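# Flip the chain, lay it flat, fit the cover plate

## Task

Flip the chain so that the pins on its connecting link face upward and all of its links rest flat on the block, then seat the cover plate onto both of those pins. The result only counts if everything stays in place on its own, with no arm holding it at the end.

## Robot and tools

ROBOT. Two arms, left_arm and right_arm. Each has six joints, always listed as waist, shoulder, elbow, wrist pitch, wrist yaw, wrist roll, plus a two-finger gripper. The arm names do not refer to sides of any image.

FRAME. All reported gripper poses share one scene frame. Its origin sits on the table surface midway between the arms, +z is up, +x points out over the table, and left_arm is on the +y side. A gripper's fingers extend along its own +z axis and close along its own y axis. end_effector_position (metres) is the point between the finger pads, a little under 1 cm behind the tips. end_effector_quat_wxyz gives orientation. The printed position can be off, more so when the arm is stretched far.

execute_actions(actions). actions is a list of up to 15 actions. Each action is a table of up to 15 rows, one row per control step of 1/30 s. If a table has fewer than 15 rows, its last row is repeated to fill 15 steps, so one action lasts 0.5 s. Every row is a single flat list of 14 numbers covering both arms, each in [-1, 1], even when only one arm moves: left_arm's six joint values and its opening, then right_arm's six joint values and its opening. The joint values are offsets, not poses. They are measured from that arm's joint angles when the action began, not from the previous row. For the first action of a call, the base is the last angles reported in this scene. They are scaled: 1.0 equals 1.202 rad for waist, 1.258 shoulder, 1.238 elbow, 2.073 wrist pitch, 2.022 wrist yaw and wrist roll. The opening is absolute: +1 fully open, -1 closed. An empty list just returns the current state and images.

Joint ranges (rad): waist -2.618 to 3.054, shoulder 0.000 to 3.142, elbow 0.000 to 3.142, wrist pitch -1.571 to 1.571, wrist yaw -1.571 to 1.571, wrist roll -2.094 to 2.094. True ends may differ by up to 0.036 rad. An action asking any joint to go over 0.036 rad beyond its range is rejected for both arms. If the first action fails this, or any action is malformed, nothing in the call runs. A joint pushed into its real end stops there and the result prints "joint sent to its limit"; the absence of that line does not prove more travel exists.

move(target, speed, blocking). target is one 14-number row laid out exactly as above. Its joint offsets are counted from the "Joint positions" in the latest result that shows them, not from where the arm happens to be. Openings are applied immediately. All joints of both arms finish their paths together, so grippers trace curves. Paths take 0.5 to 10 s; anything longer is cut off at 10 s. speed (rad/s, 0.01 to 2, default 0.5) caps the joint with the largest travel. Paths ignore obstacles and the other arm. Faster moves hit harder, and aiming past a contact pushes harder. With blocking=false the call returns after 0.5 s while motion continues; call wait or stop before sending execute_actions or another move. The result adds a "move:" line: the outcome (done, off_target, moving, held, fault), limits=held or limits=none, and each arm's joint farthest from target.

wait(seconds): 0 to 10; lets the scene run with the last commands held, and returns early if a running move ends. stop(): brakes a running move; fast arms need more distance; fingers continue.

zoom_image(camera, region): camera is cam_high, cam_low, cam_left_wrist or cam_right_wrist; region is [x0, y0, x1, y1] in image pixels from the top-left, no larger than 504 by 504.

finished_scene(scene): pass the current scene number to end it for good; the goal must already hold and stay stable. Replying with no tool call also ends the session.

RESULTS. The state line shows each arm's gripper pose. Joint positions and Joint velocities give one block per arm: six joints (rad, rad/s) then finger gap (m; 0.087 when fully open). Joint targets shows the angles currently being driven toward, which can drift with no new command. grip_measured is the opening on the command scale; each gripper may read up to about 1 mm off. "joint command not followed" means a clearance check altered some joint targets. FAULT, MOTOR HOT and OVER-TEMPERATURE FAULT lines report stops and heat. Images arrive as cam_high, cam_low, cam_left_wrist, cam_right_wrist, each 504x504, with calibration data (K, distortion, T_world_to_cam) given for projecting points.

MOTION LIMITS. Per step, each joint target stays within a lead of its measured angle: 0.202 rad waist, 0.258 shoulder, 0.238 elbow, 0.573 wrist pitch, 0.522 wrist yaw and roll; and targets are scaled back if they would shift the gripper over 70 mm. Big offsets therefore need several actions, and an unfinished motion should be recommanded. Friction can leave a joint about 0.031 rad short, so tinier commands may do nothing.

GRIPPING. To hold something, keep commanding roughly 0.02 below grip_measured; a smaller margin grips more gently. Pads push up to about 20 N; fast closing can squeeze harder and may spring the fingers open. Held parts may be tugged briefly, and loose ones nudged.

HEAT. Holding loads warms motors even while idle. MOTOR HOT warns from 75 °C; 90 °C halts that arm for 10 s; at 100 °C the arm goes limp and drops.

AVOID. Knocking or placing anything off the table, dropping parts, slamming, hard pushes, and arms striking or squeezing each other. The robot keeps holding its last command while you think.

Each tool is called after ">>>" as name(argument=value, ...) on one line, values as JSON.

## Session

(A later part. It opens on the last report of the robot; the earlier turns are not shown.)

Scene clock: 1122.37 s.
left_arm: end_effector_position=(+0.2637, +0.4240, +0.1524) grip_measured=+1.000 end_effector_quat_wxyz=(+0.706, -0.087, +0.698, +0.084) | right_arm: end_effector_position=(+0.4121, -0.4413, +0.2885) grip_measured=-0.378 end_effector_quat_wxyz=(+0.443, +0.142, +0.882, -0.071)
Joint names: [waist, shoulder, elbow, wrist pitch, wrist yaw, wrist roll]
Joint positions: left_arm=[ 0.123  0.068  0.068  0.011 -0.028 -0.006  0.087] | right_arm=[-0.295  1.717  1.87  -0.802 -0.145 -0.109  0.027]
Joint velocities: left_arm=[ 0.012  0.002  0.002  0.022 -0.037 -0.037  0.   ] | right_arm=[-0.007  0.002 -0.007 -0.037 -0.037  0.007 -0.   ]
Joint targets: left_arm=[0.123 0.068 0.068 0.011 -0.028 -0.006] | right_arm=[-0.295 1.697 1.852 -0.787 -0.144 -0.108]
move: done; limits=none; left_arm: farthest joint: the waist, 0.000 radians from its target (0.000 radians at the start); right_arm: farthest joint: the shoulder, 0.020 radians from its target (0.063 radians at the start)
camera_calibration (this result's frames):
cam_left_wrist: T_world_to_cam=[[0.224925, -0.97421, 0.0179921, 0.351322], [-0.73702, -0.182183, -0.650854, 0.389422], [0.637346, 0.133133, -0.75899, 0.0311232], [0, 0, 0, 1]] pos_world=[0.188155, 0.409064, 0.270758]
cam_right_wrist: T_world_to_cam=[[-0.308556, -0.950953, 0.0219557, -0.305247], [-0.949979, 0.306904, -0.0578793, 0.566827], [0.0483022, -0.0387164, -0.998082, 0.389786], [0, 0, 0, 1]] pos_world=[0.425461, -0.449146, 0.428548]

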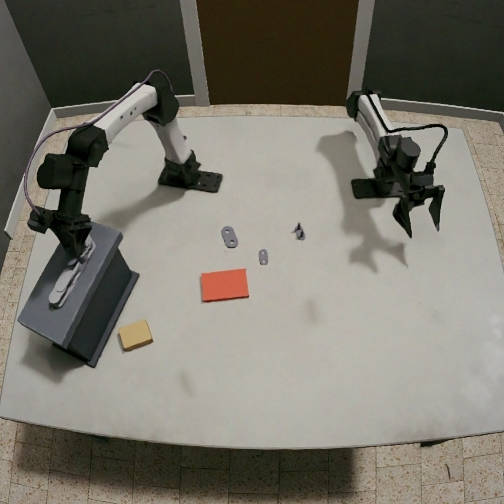

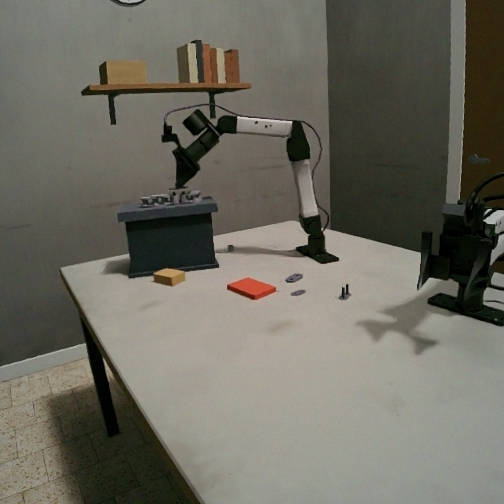

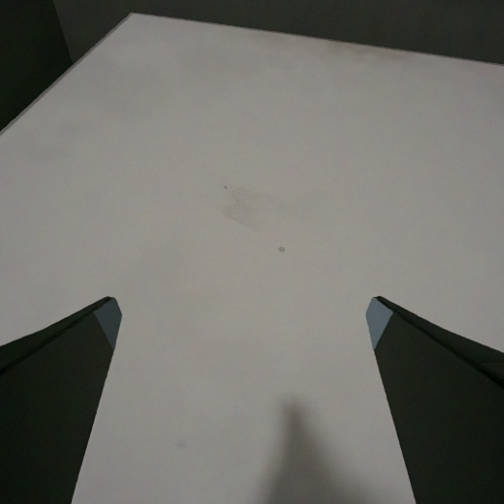

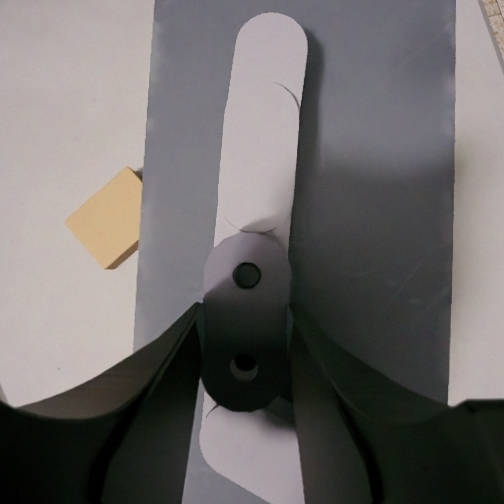

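>>> execute_actions(actions=[[[0,0,0,0,0,0,1,0,-0.017,-0.019,0.009,0,0,-0.42],[0,0,0,0,0,0,1,0,-0.0185,-0.024,0.011,0,0,-0.42],[0,0,0,0,0,0,1,0,-0.02,-0.029,0.0135,0,0,-0.42],[0,0,0,0,0,0,1,0,-0.021,-0.034,0.0155,0,0,-0.42],[0,0,0,0,0,0,1,0,-0.0225,-0.039,0.018,0,0,-0.42],[0,0,0,0,0,0,1,0,-0.024,-0.044,0.02,0,0,-0.42],[0,0,0,0,0,0,1,0,-0.025,-0.049,0.022,0,0,-0.42],[0,0,0,0,0,0,1,0,-0.0265,-0.054,0.0245,0,0,-0.42],[0,0,0,0,0,0,1,0,-0.028,-0.059,0.0265,0,0,-0.42],[0,0,0,0,0,0,1,0,-0.029,-0.064,0.029,0,0,-0.42],[0,0,0,0,0,0,1,0,-0.0305,-0.069,0.031,0,0,-0.42],[0,0,0,0,0,0,1,0,-0.032,-0.074,0.033,0,0,-0.42],[0,0,0,0,0,0,1,0,-0.033,-0.08,0.0355,0,0,-0.42]]])

>>> wait(seconds=0.3)

>>> zoom_image(camera="cam_low", region=[130, 160, 220, 220])

Scene clock: 1130.10 s.
left_arm: end_effector_position=(+0.2637, +0.4240, +0.1524) grip_measured=+1.000 end_effector_quat_wxyz=(+0.706, -0.087, +0.698, +0.084) | right_arm: end_effector_position=(+0.4109, -0.4406, +0.2778) grip_measured=-0.378 end_effector_quat_wxyz=(+0.444, +0.142, +0.882, -0.071)
Joint names: [waist, shoulder, elbow, wrist pitch, wrist yaw, wrist roll]
Joint positions: left_arm=[ 0.123  0.068  0.068  0.011 -0.028 -0.006  0.087] | right_arm=[-0.295  1.693  1.795 -0.749 -0.145 -0.109  0.027]
Joint velocities: left_arm=[ 0.007 -0.017 -0.007 -0.037  0.007 -0.066  0.   ] | right_arm=[ 0.002 -0.032 -0.066  0.154  0.051 -0.007 -0.001]
Joint targets: left_arm=[0.123 0.068 0.068 0.011 -0.028 -0.006] | right_arm=[-0.295 1.676 1.771 -0.728 -0.145 -0.109]
camera_calibration (this result's frames):
cam_left_wrist: T_world_to_cam=[[0.224925, -0.97421, 0.0179921, 0.351322], [-0.73702, -0.182183, -0.650854, 0.389422], [0.637346, 0.133133, -0.75899, 0.0311232], [0, 0, 0, 1]] pos_world=[0.188155, 0.409064, 0.270758]
cam_right_wrist: T_world_to_cam=[[-0.308593, -0.950933, 0.0223082, -0.30482], [-0.949881, 0.30685, -0.0597501, 0.565256], [0.049973, -0.0396286, -0.997964, 0.378025], [0, 0, 0, 1]] pos_world=[0.423969, -0.448332, 0.41783]

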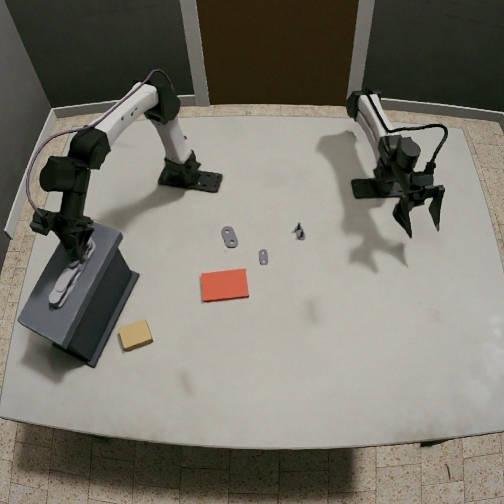

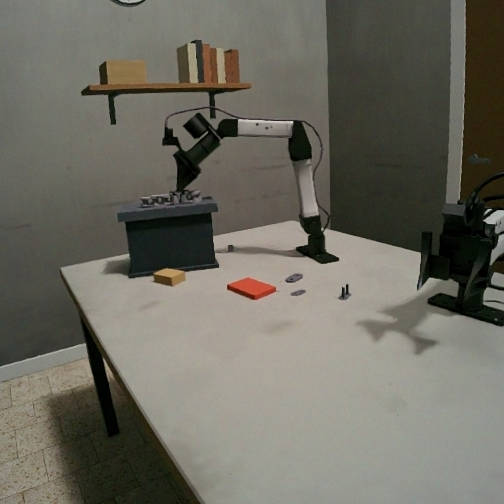

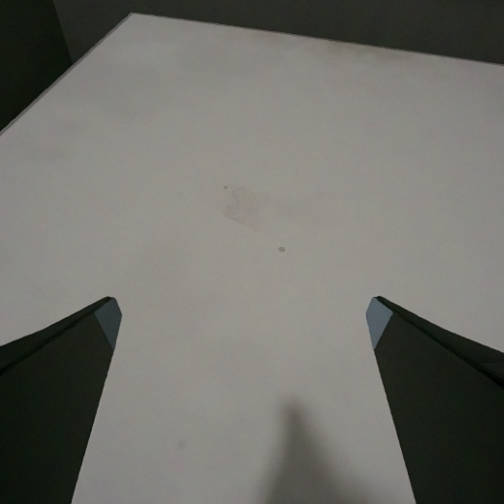

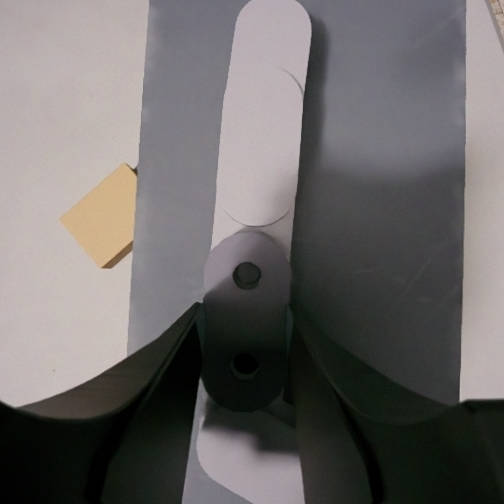

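Scene clock: 1130.40 s.
left_arm: end_effector_position=(+0.2637, +0.4240, +0.1524) grip_measured=+1.000 end_effector_quat_wxyz=(+0.706, -0.087, +0.698, +0.084) | right_arm: end_effector_position=(+0.4117, -0.4410, +0.2774) grip_measured=-0.378 end_effector_quat_wxyz=(+0.445, +0.142, +0.881, -0.072)
Joint names: [waist, shoulder, elbow, wrist pitch, wrist yaw, wrist roll]
Joint positions: left_arm=[ 0.123  0.068  0.068  0.011 -0.028 -0.006  0.087] | right_arm=[-0.295  1.692  1.79  -0.741 -0.145 -0.109  0.027]
Joint velocities: left_arm=[-0.007 -0.017 -0.002 -0.051  0.022  0.022  0.   ] | right_arm=[ 0.012  0.007  0.002  0.007  0.037 -0.022  0.   ]
Joint targets: left_arm=[0.123 0.068 0.068 0.011 -0.028 -0.006] | right_arm=[-0.295 1.676 1.771 -0.728 -0.145 -0.109]
wait: 0.30 s; no rest
camera_calibration (this result's frames):
cam_left_wrist: T_world_to_cam=[[0.224925, -0.97421, 0.0179921, 0.351322], [-0.73702, -0.182183, -0.650854, 0.389422], [0.637346, 0.133133, -0.75899, 0.0311232], [0, 0, 0, 1]] pos_world=[0.188155, 0.409064, 0.270758]
cam_right_wrist: T_world_to_cam=[[-0.308669, -0.950891, 0.0230131, -0.30512], [-0.949674, 0.306737, -0.063491, 0.566999], [0.053314, -0.0414526, -0.997717, 0.375321], [0, 0, 0, 1]] pos_world=[0.424273, -0.448498, 0.417485]

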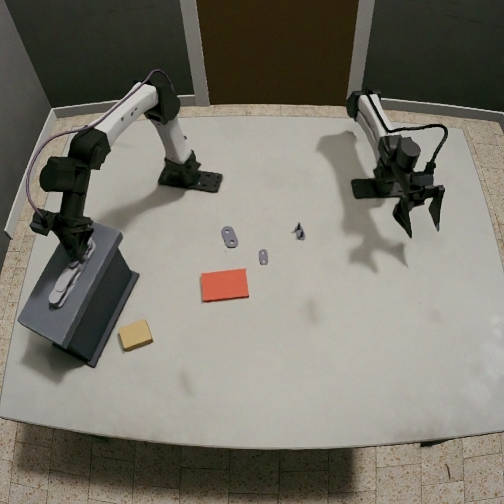

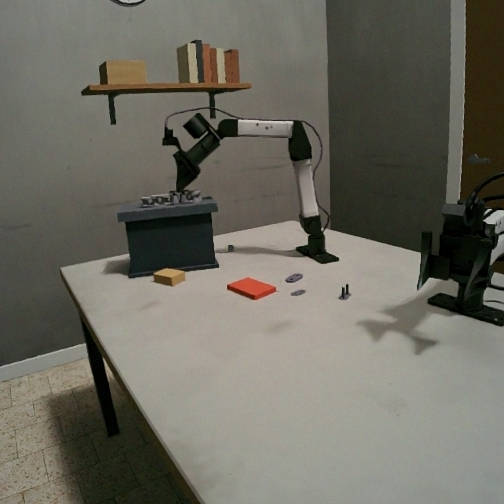

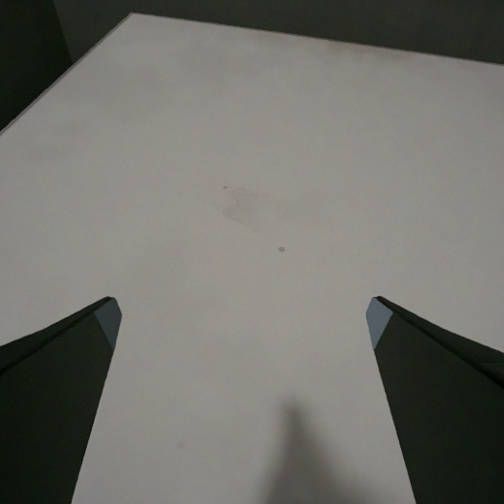

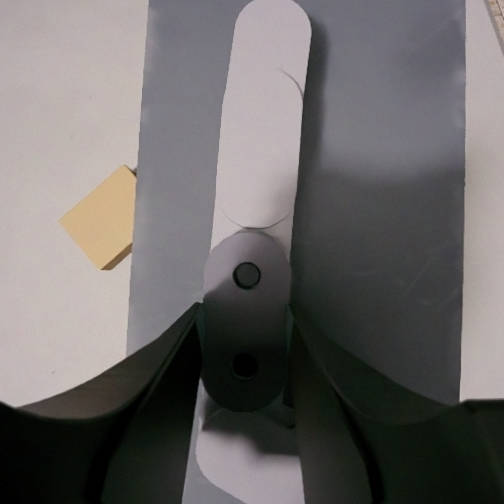

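Region (130, 160, 220, 220) of cam_low's 504x504 image, scaled by 5.600, with more detail than that image has.

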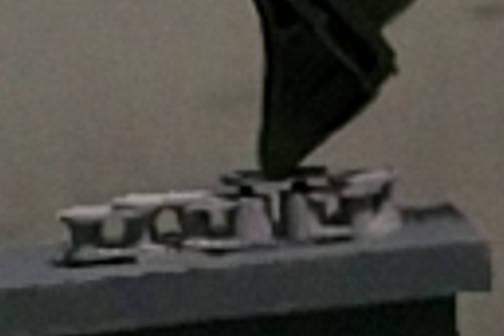

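Aligned at pin tops; lower 8 mm more.

>>> execute_actions(actions=[[[0,0,0,0,0,0,1,0,-0.013,-0.018,0.008,0,0,-0.42],[0,0,0,0,0,0,1,0,-0.014,-0.022,0.0095,0,0,-0.42],[0,0,0,0,0,0,1,0,-0.015,-0.026,0.011,0,0,-0.42],[0,0,0,0,0,0,1,0,-0.016,-0.03,0.013,0,0,-0.42],[0,0,0,0,0,0,1,0,-0.017,-0.034,0.015,0,0,-0.42],[0,0,0,0,0,0,1,0,-0.018,-0.038,0.017,0,0,-0.42],[0,0,0,0,0,0,1,0,-0.019,-0.042,0.0185,0,0,-0.42],[0,0,0,0,0,0,1,0,-0.02,-0.046,0.02,0,0,-0.42],[0,0,0,0,0,0,1,0,-0.021,-0.05,0.022,0,0,-0.42],[0,0,0,0,0,0,1,0,-0.022,-0.054,0.024,0,0,-0.42]]])

>>> zoom_image(camera="cam_low", region=[130, 160, 220, 220])

Scene clock: 1136.37 s.
left_arm: end_effector_position=(+0.2637, +0.4240, +0.1524) grip_measured=+1.000 end_effector_quat_wxyz=(+0.706, -0.087, +0.698, +0.084) | right_arm: end_effector_position=(+0.4122, -0.4413, +0.2689) grip_measured=-0.378 end_effector_quat_wxyz=(+0.446, +0.141, +0.881, -0.072)
Joint names: [waist, shoulder, elbow, wrist pitch, wrist yaw, wrist roll]
Joint positions: left_arm=[ 0.123  0.068  0.068  0.011 -0.028 -0.006  0.087] | right_arm=[-0.295  1.682  1.743 -0.702 -0.145 -0.109  0.027]
Joint velocities: left_arm=[-0.002 -0.002 -0.007 -0.007  0.022  0.081  0.   ] | right_arm=[ 0.022  0.002 -0.007 -0.007  0.007 -0.037 -0.   ]
Joint targets: left_arm=[0.123 0.068 0.068 0.011 -0.028 -0.006] | right_arm=[-0.295 1.664 1.723 -0.691 -0.145 -0.109]
camera_calibration (this result's frames):
cam_left_wrist: T_world_to_cam=[[0.224925, -0.97421, 0.0179921, 0.351322], [-0.73702, -0.182183, -0.650854, 0.389422], [0.637346, 0.133133, -0.75899, 0.0311232], [0, 0, 0, 1]] pos_world=[0.188155, 0.409064, 0.270758]
cam_right_wrist: T_world_to_cam=[[-0.308692, -0.950878, 0.0232245, -0.305091], [-0.94961, 0.306702, -0.0646131, 0.567379], [0.0543162, -0.0419998, -0.99764, 0.36616], [0, 0, 0, 1]] pos_world=[0.424721, -0.448742, 0.409041]

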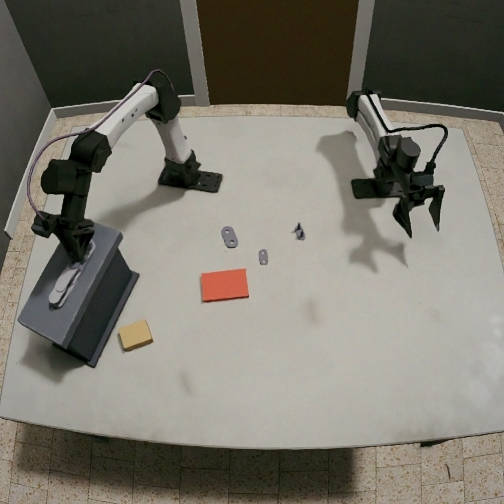

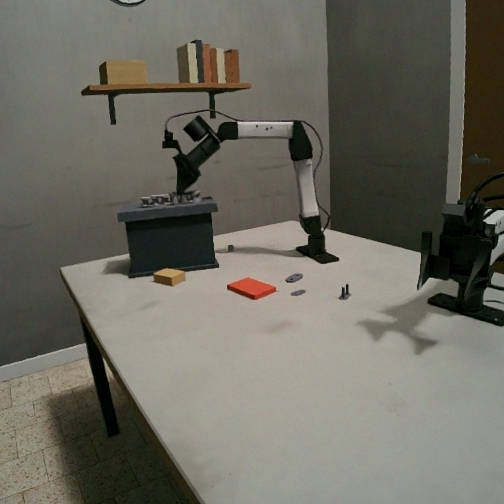

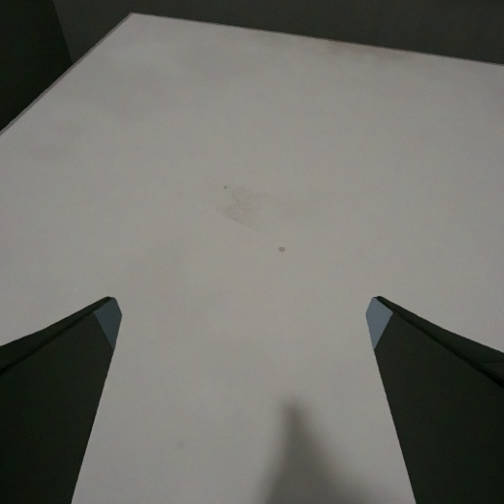

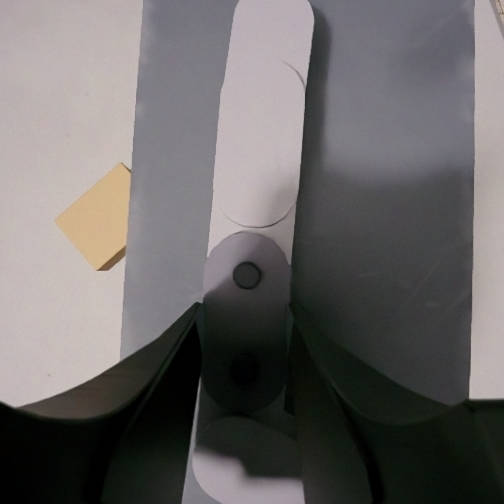

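Region (130, 160, 220, 220) of cam_low's 504x504 image, scaled by 5.600, with more detail than that image has.

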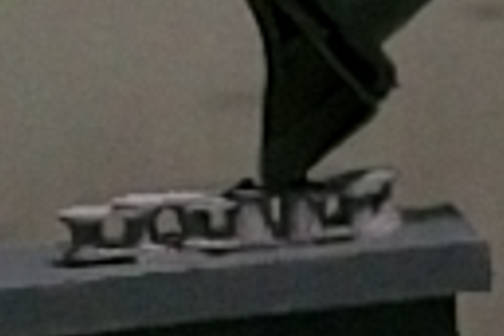

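>>> execute_actions(actions=[[[0,0,0,0,0,0,1,0,0,0,0,0,0,-0.1]]])

>>> move(target=[0,0,0,0,0,0,1,0,-0.1,0.1,-0.03,0,0,-0.1], speed=0.3)

>>> zoom_image(camera="cam_low", region=[130, 160, 220, 220])

Scene clock: 1139.73 s.
left_arm: end_effector_position=(+0.2637, +0.4240, +0.1524) grip_measured=+1.000 end_effector_quat_wxyz=(+0.706, -0.087, +0.698, +0.084) | right_arm: end_effector_position=(+0.4122, -0.4413, +0.2687) grip_measured=-0.100 end_effector_quat_wxyz=(+0.446, +0.141, +0.881, -0.072)
Joint names: [waist, shoulder, elbow, wrist pitch, wrist yaw, wrist roll]
Joint positions: left_arm=[ 0.123  0.068  0.068  0.011 -0.028 -0.006  0.087] | right_arm=[-0.295  1.682  1.742 -0.702 -0.145 -0.109  0.039]
Joint velocities: left_arm=[-0.007  0.007  0.002 -0.066 -0.007  0.007  0.   ] | right_arm=[ 0.012 -0.017 -0.017 -0.037  0.037  0.037  0.001]
Joint targets: left_arm=[0.123 0.068 0.068 0.011 -0.028 -0.006] | right_arm=[-0.295 1.682 1.743 -0.702 -0.145 -0.109]
camera_calibration (this result's frames):
cam_left_wrist: T_world_to_cam=[[0.224925, -0.97421, 0.0179921, 0.351322], [-0.73702, -0.182183, -0.650854, 0.389422], [0.637346, 0.133133, -0.75899, 0.0311232], [0, 0, 0, 1]] pos_world=[0.188155, 0.409064, 0.270758]
cam_right_wrist: T_world_to_cam=[[-0.308684, -0.950883, 0.023154, -0.305069], [-0.949631, 0.306714, -0.0642391, 0.567264], [0.0539821, -0.0418174, -0.997666, 0.366136], [0, 0, 0, 1]] pos_world=[0.424757, -0.448762, 0.408785]

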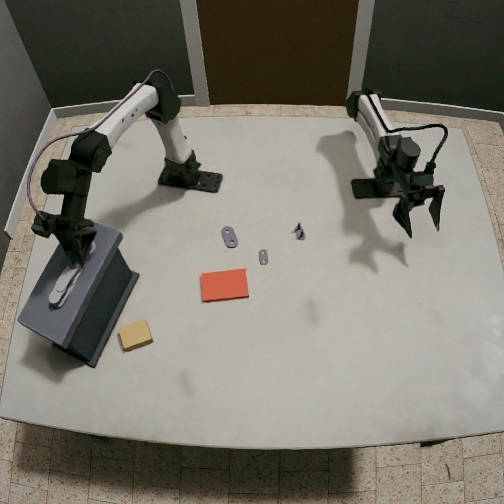

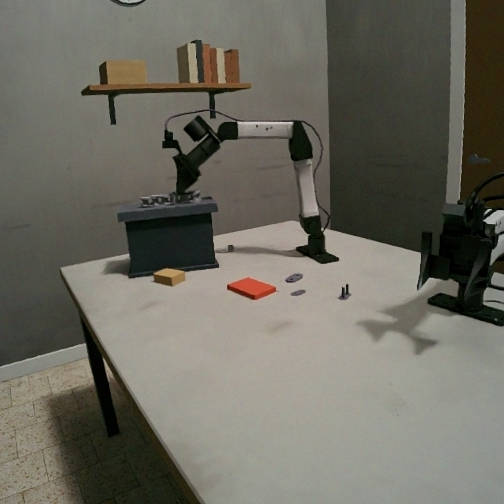

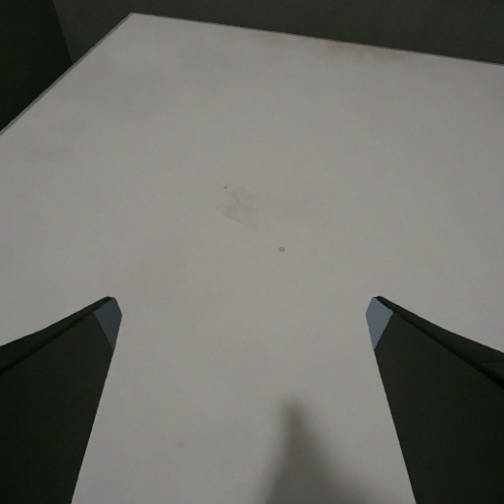

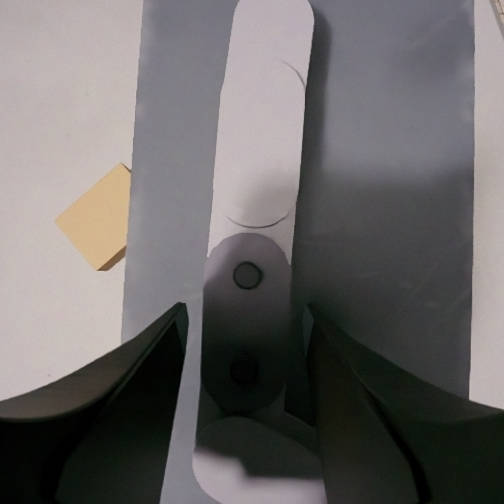

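Scene clock: 1140.83 s.
left_arm: end_effector_position=(+0.2637, +0.4240, +0.1524) grip_measured=+1.000 end_effector_quat_wxyz=(+0.706, -0.087, +0.698, +0.084) | right_arm: end_effector_position=(+0.3885, -0.4284, +0.3644) grip_measured=-0.100 end_effector_quat_wxyz=(+0.527, +0.126, +0.835, -0.101)
Joint names: [waist, shoulder, elbow, wrist pitch, wrist yaw, wrist roll]
Joint positions: left_arm=[ 0.123  0.068  0.068  0.011 -0.028 -0.006  0.087] | right_arm=[-0.295  1.554  1.86  -0.75  -0.145 -0.109  0.039]
Joint velocities: left_arm=[ 0.007 -0.032  0.022 -0.037 -0.022 -0.007  0.   ] | right_arm=[ 0.002 -0.017 -0.032 -0.022 -0.007 -0.081  0.   ]
Joint targets: left_arm=[0.123 0.068 0.068 0.011 -0.028 -0.006] | right_arm=[-0.295 1.556 1.866 -0.764 -0.145 -0.109]
move: done; limits=none; left_arm: farthest joint: the waist, 0.000 radians from its target (0.000 radians at the start); right_arm: farthest joint: the wrist pitch, 0.014 radians from its target (0.063 radians at the start)
camera_calibration (this result's frames):
cam_left_wrist: T_world_to_cam=[[0.224925, -0.97421, 0.0179921, 0.351322], [-0.73702, -0.182183, -0.650854, 0.389422], [0.637346, 0.133133, -0.75899, 0.0311232], [0, 0, 0, 1]] pos_world=[0.188155, 0.409064, 0.270758]
cam_right_wrist: T_world_to_cam=[[-0.315829, -0.946982, 0.0589665, -0.310903], [-0.921815, 0.291528, -0.255477, 0.59932], [0.224742, -0.135043, -0.965015, 0.345322], [0, 0, 0, 1]] pos_world=[0.376662, -0.422504, 0.504686]

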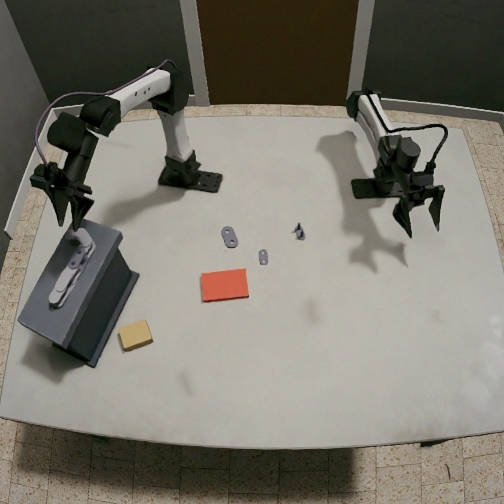

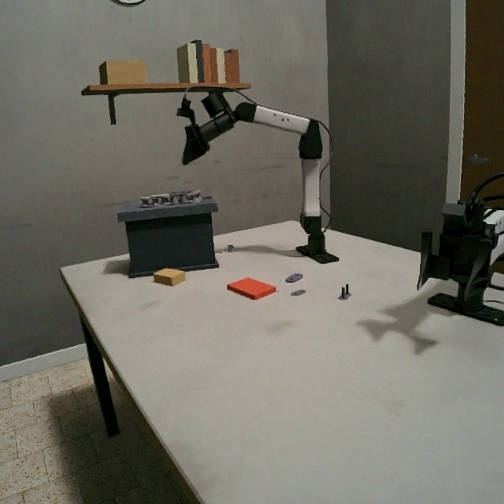

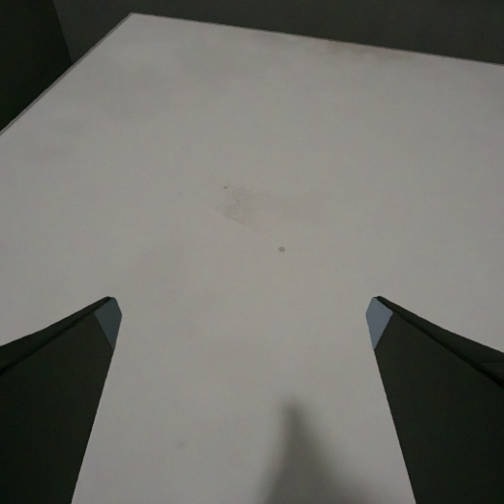

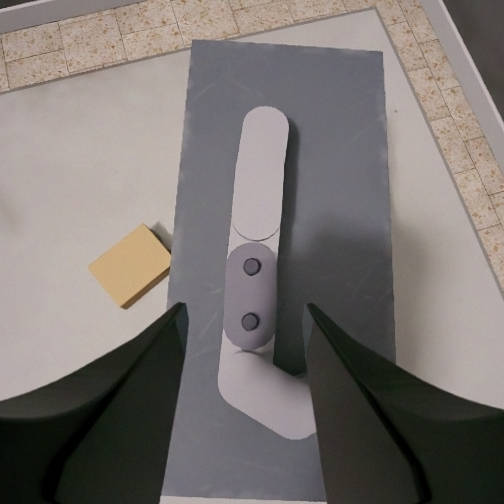

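Region (130, 160, 220, 220) of cam_low's 504x504 image, scaled by 5.600, with more detail than that image has.

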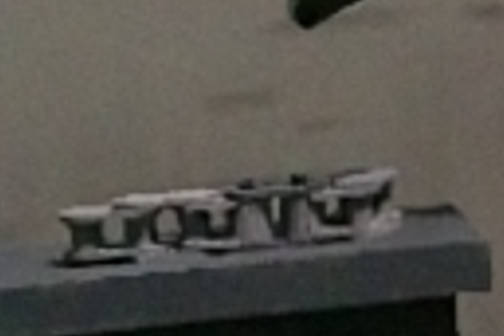

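>>> finished_scene(scene=1)

The scene is finished: the task was done.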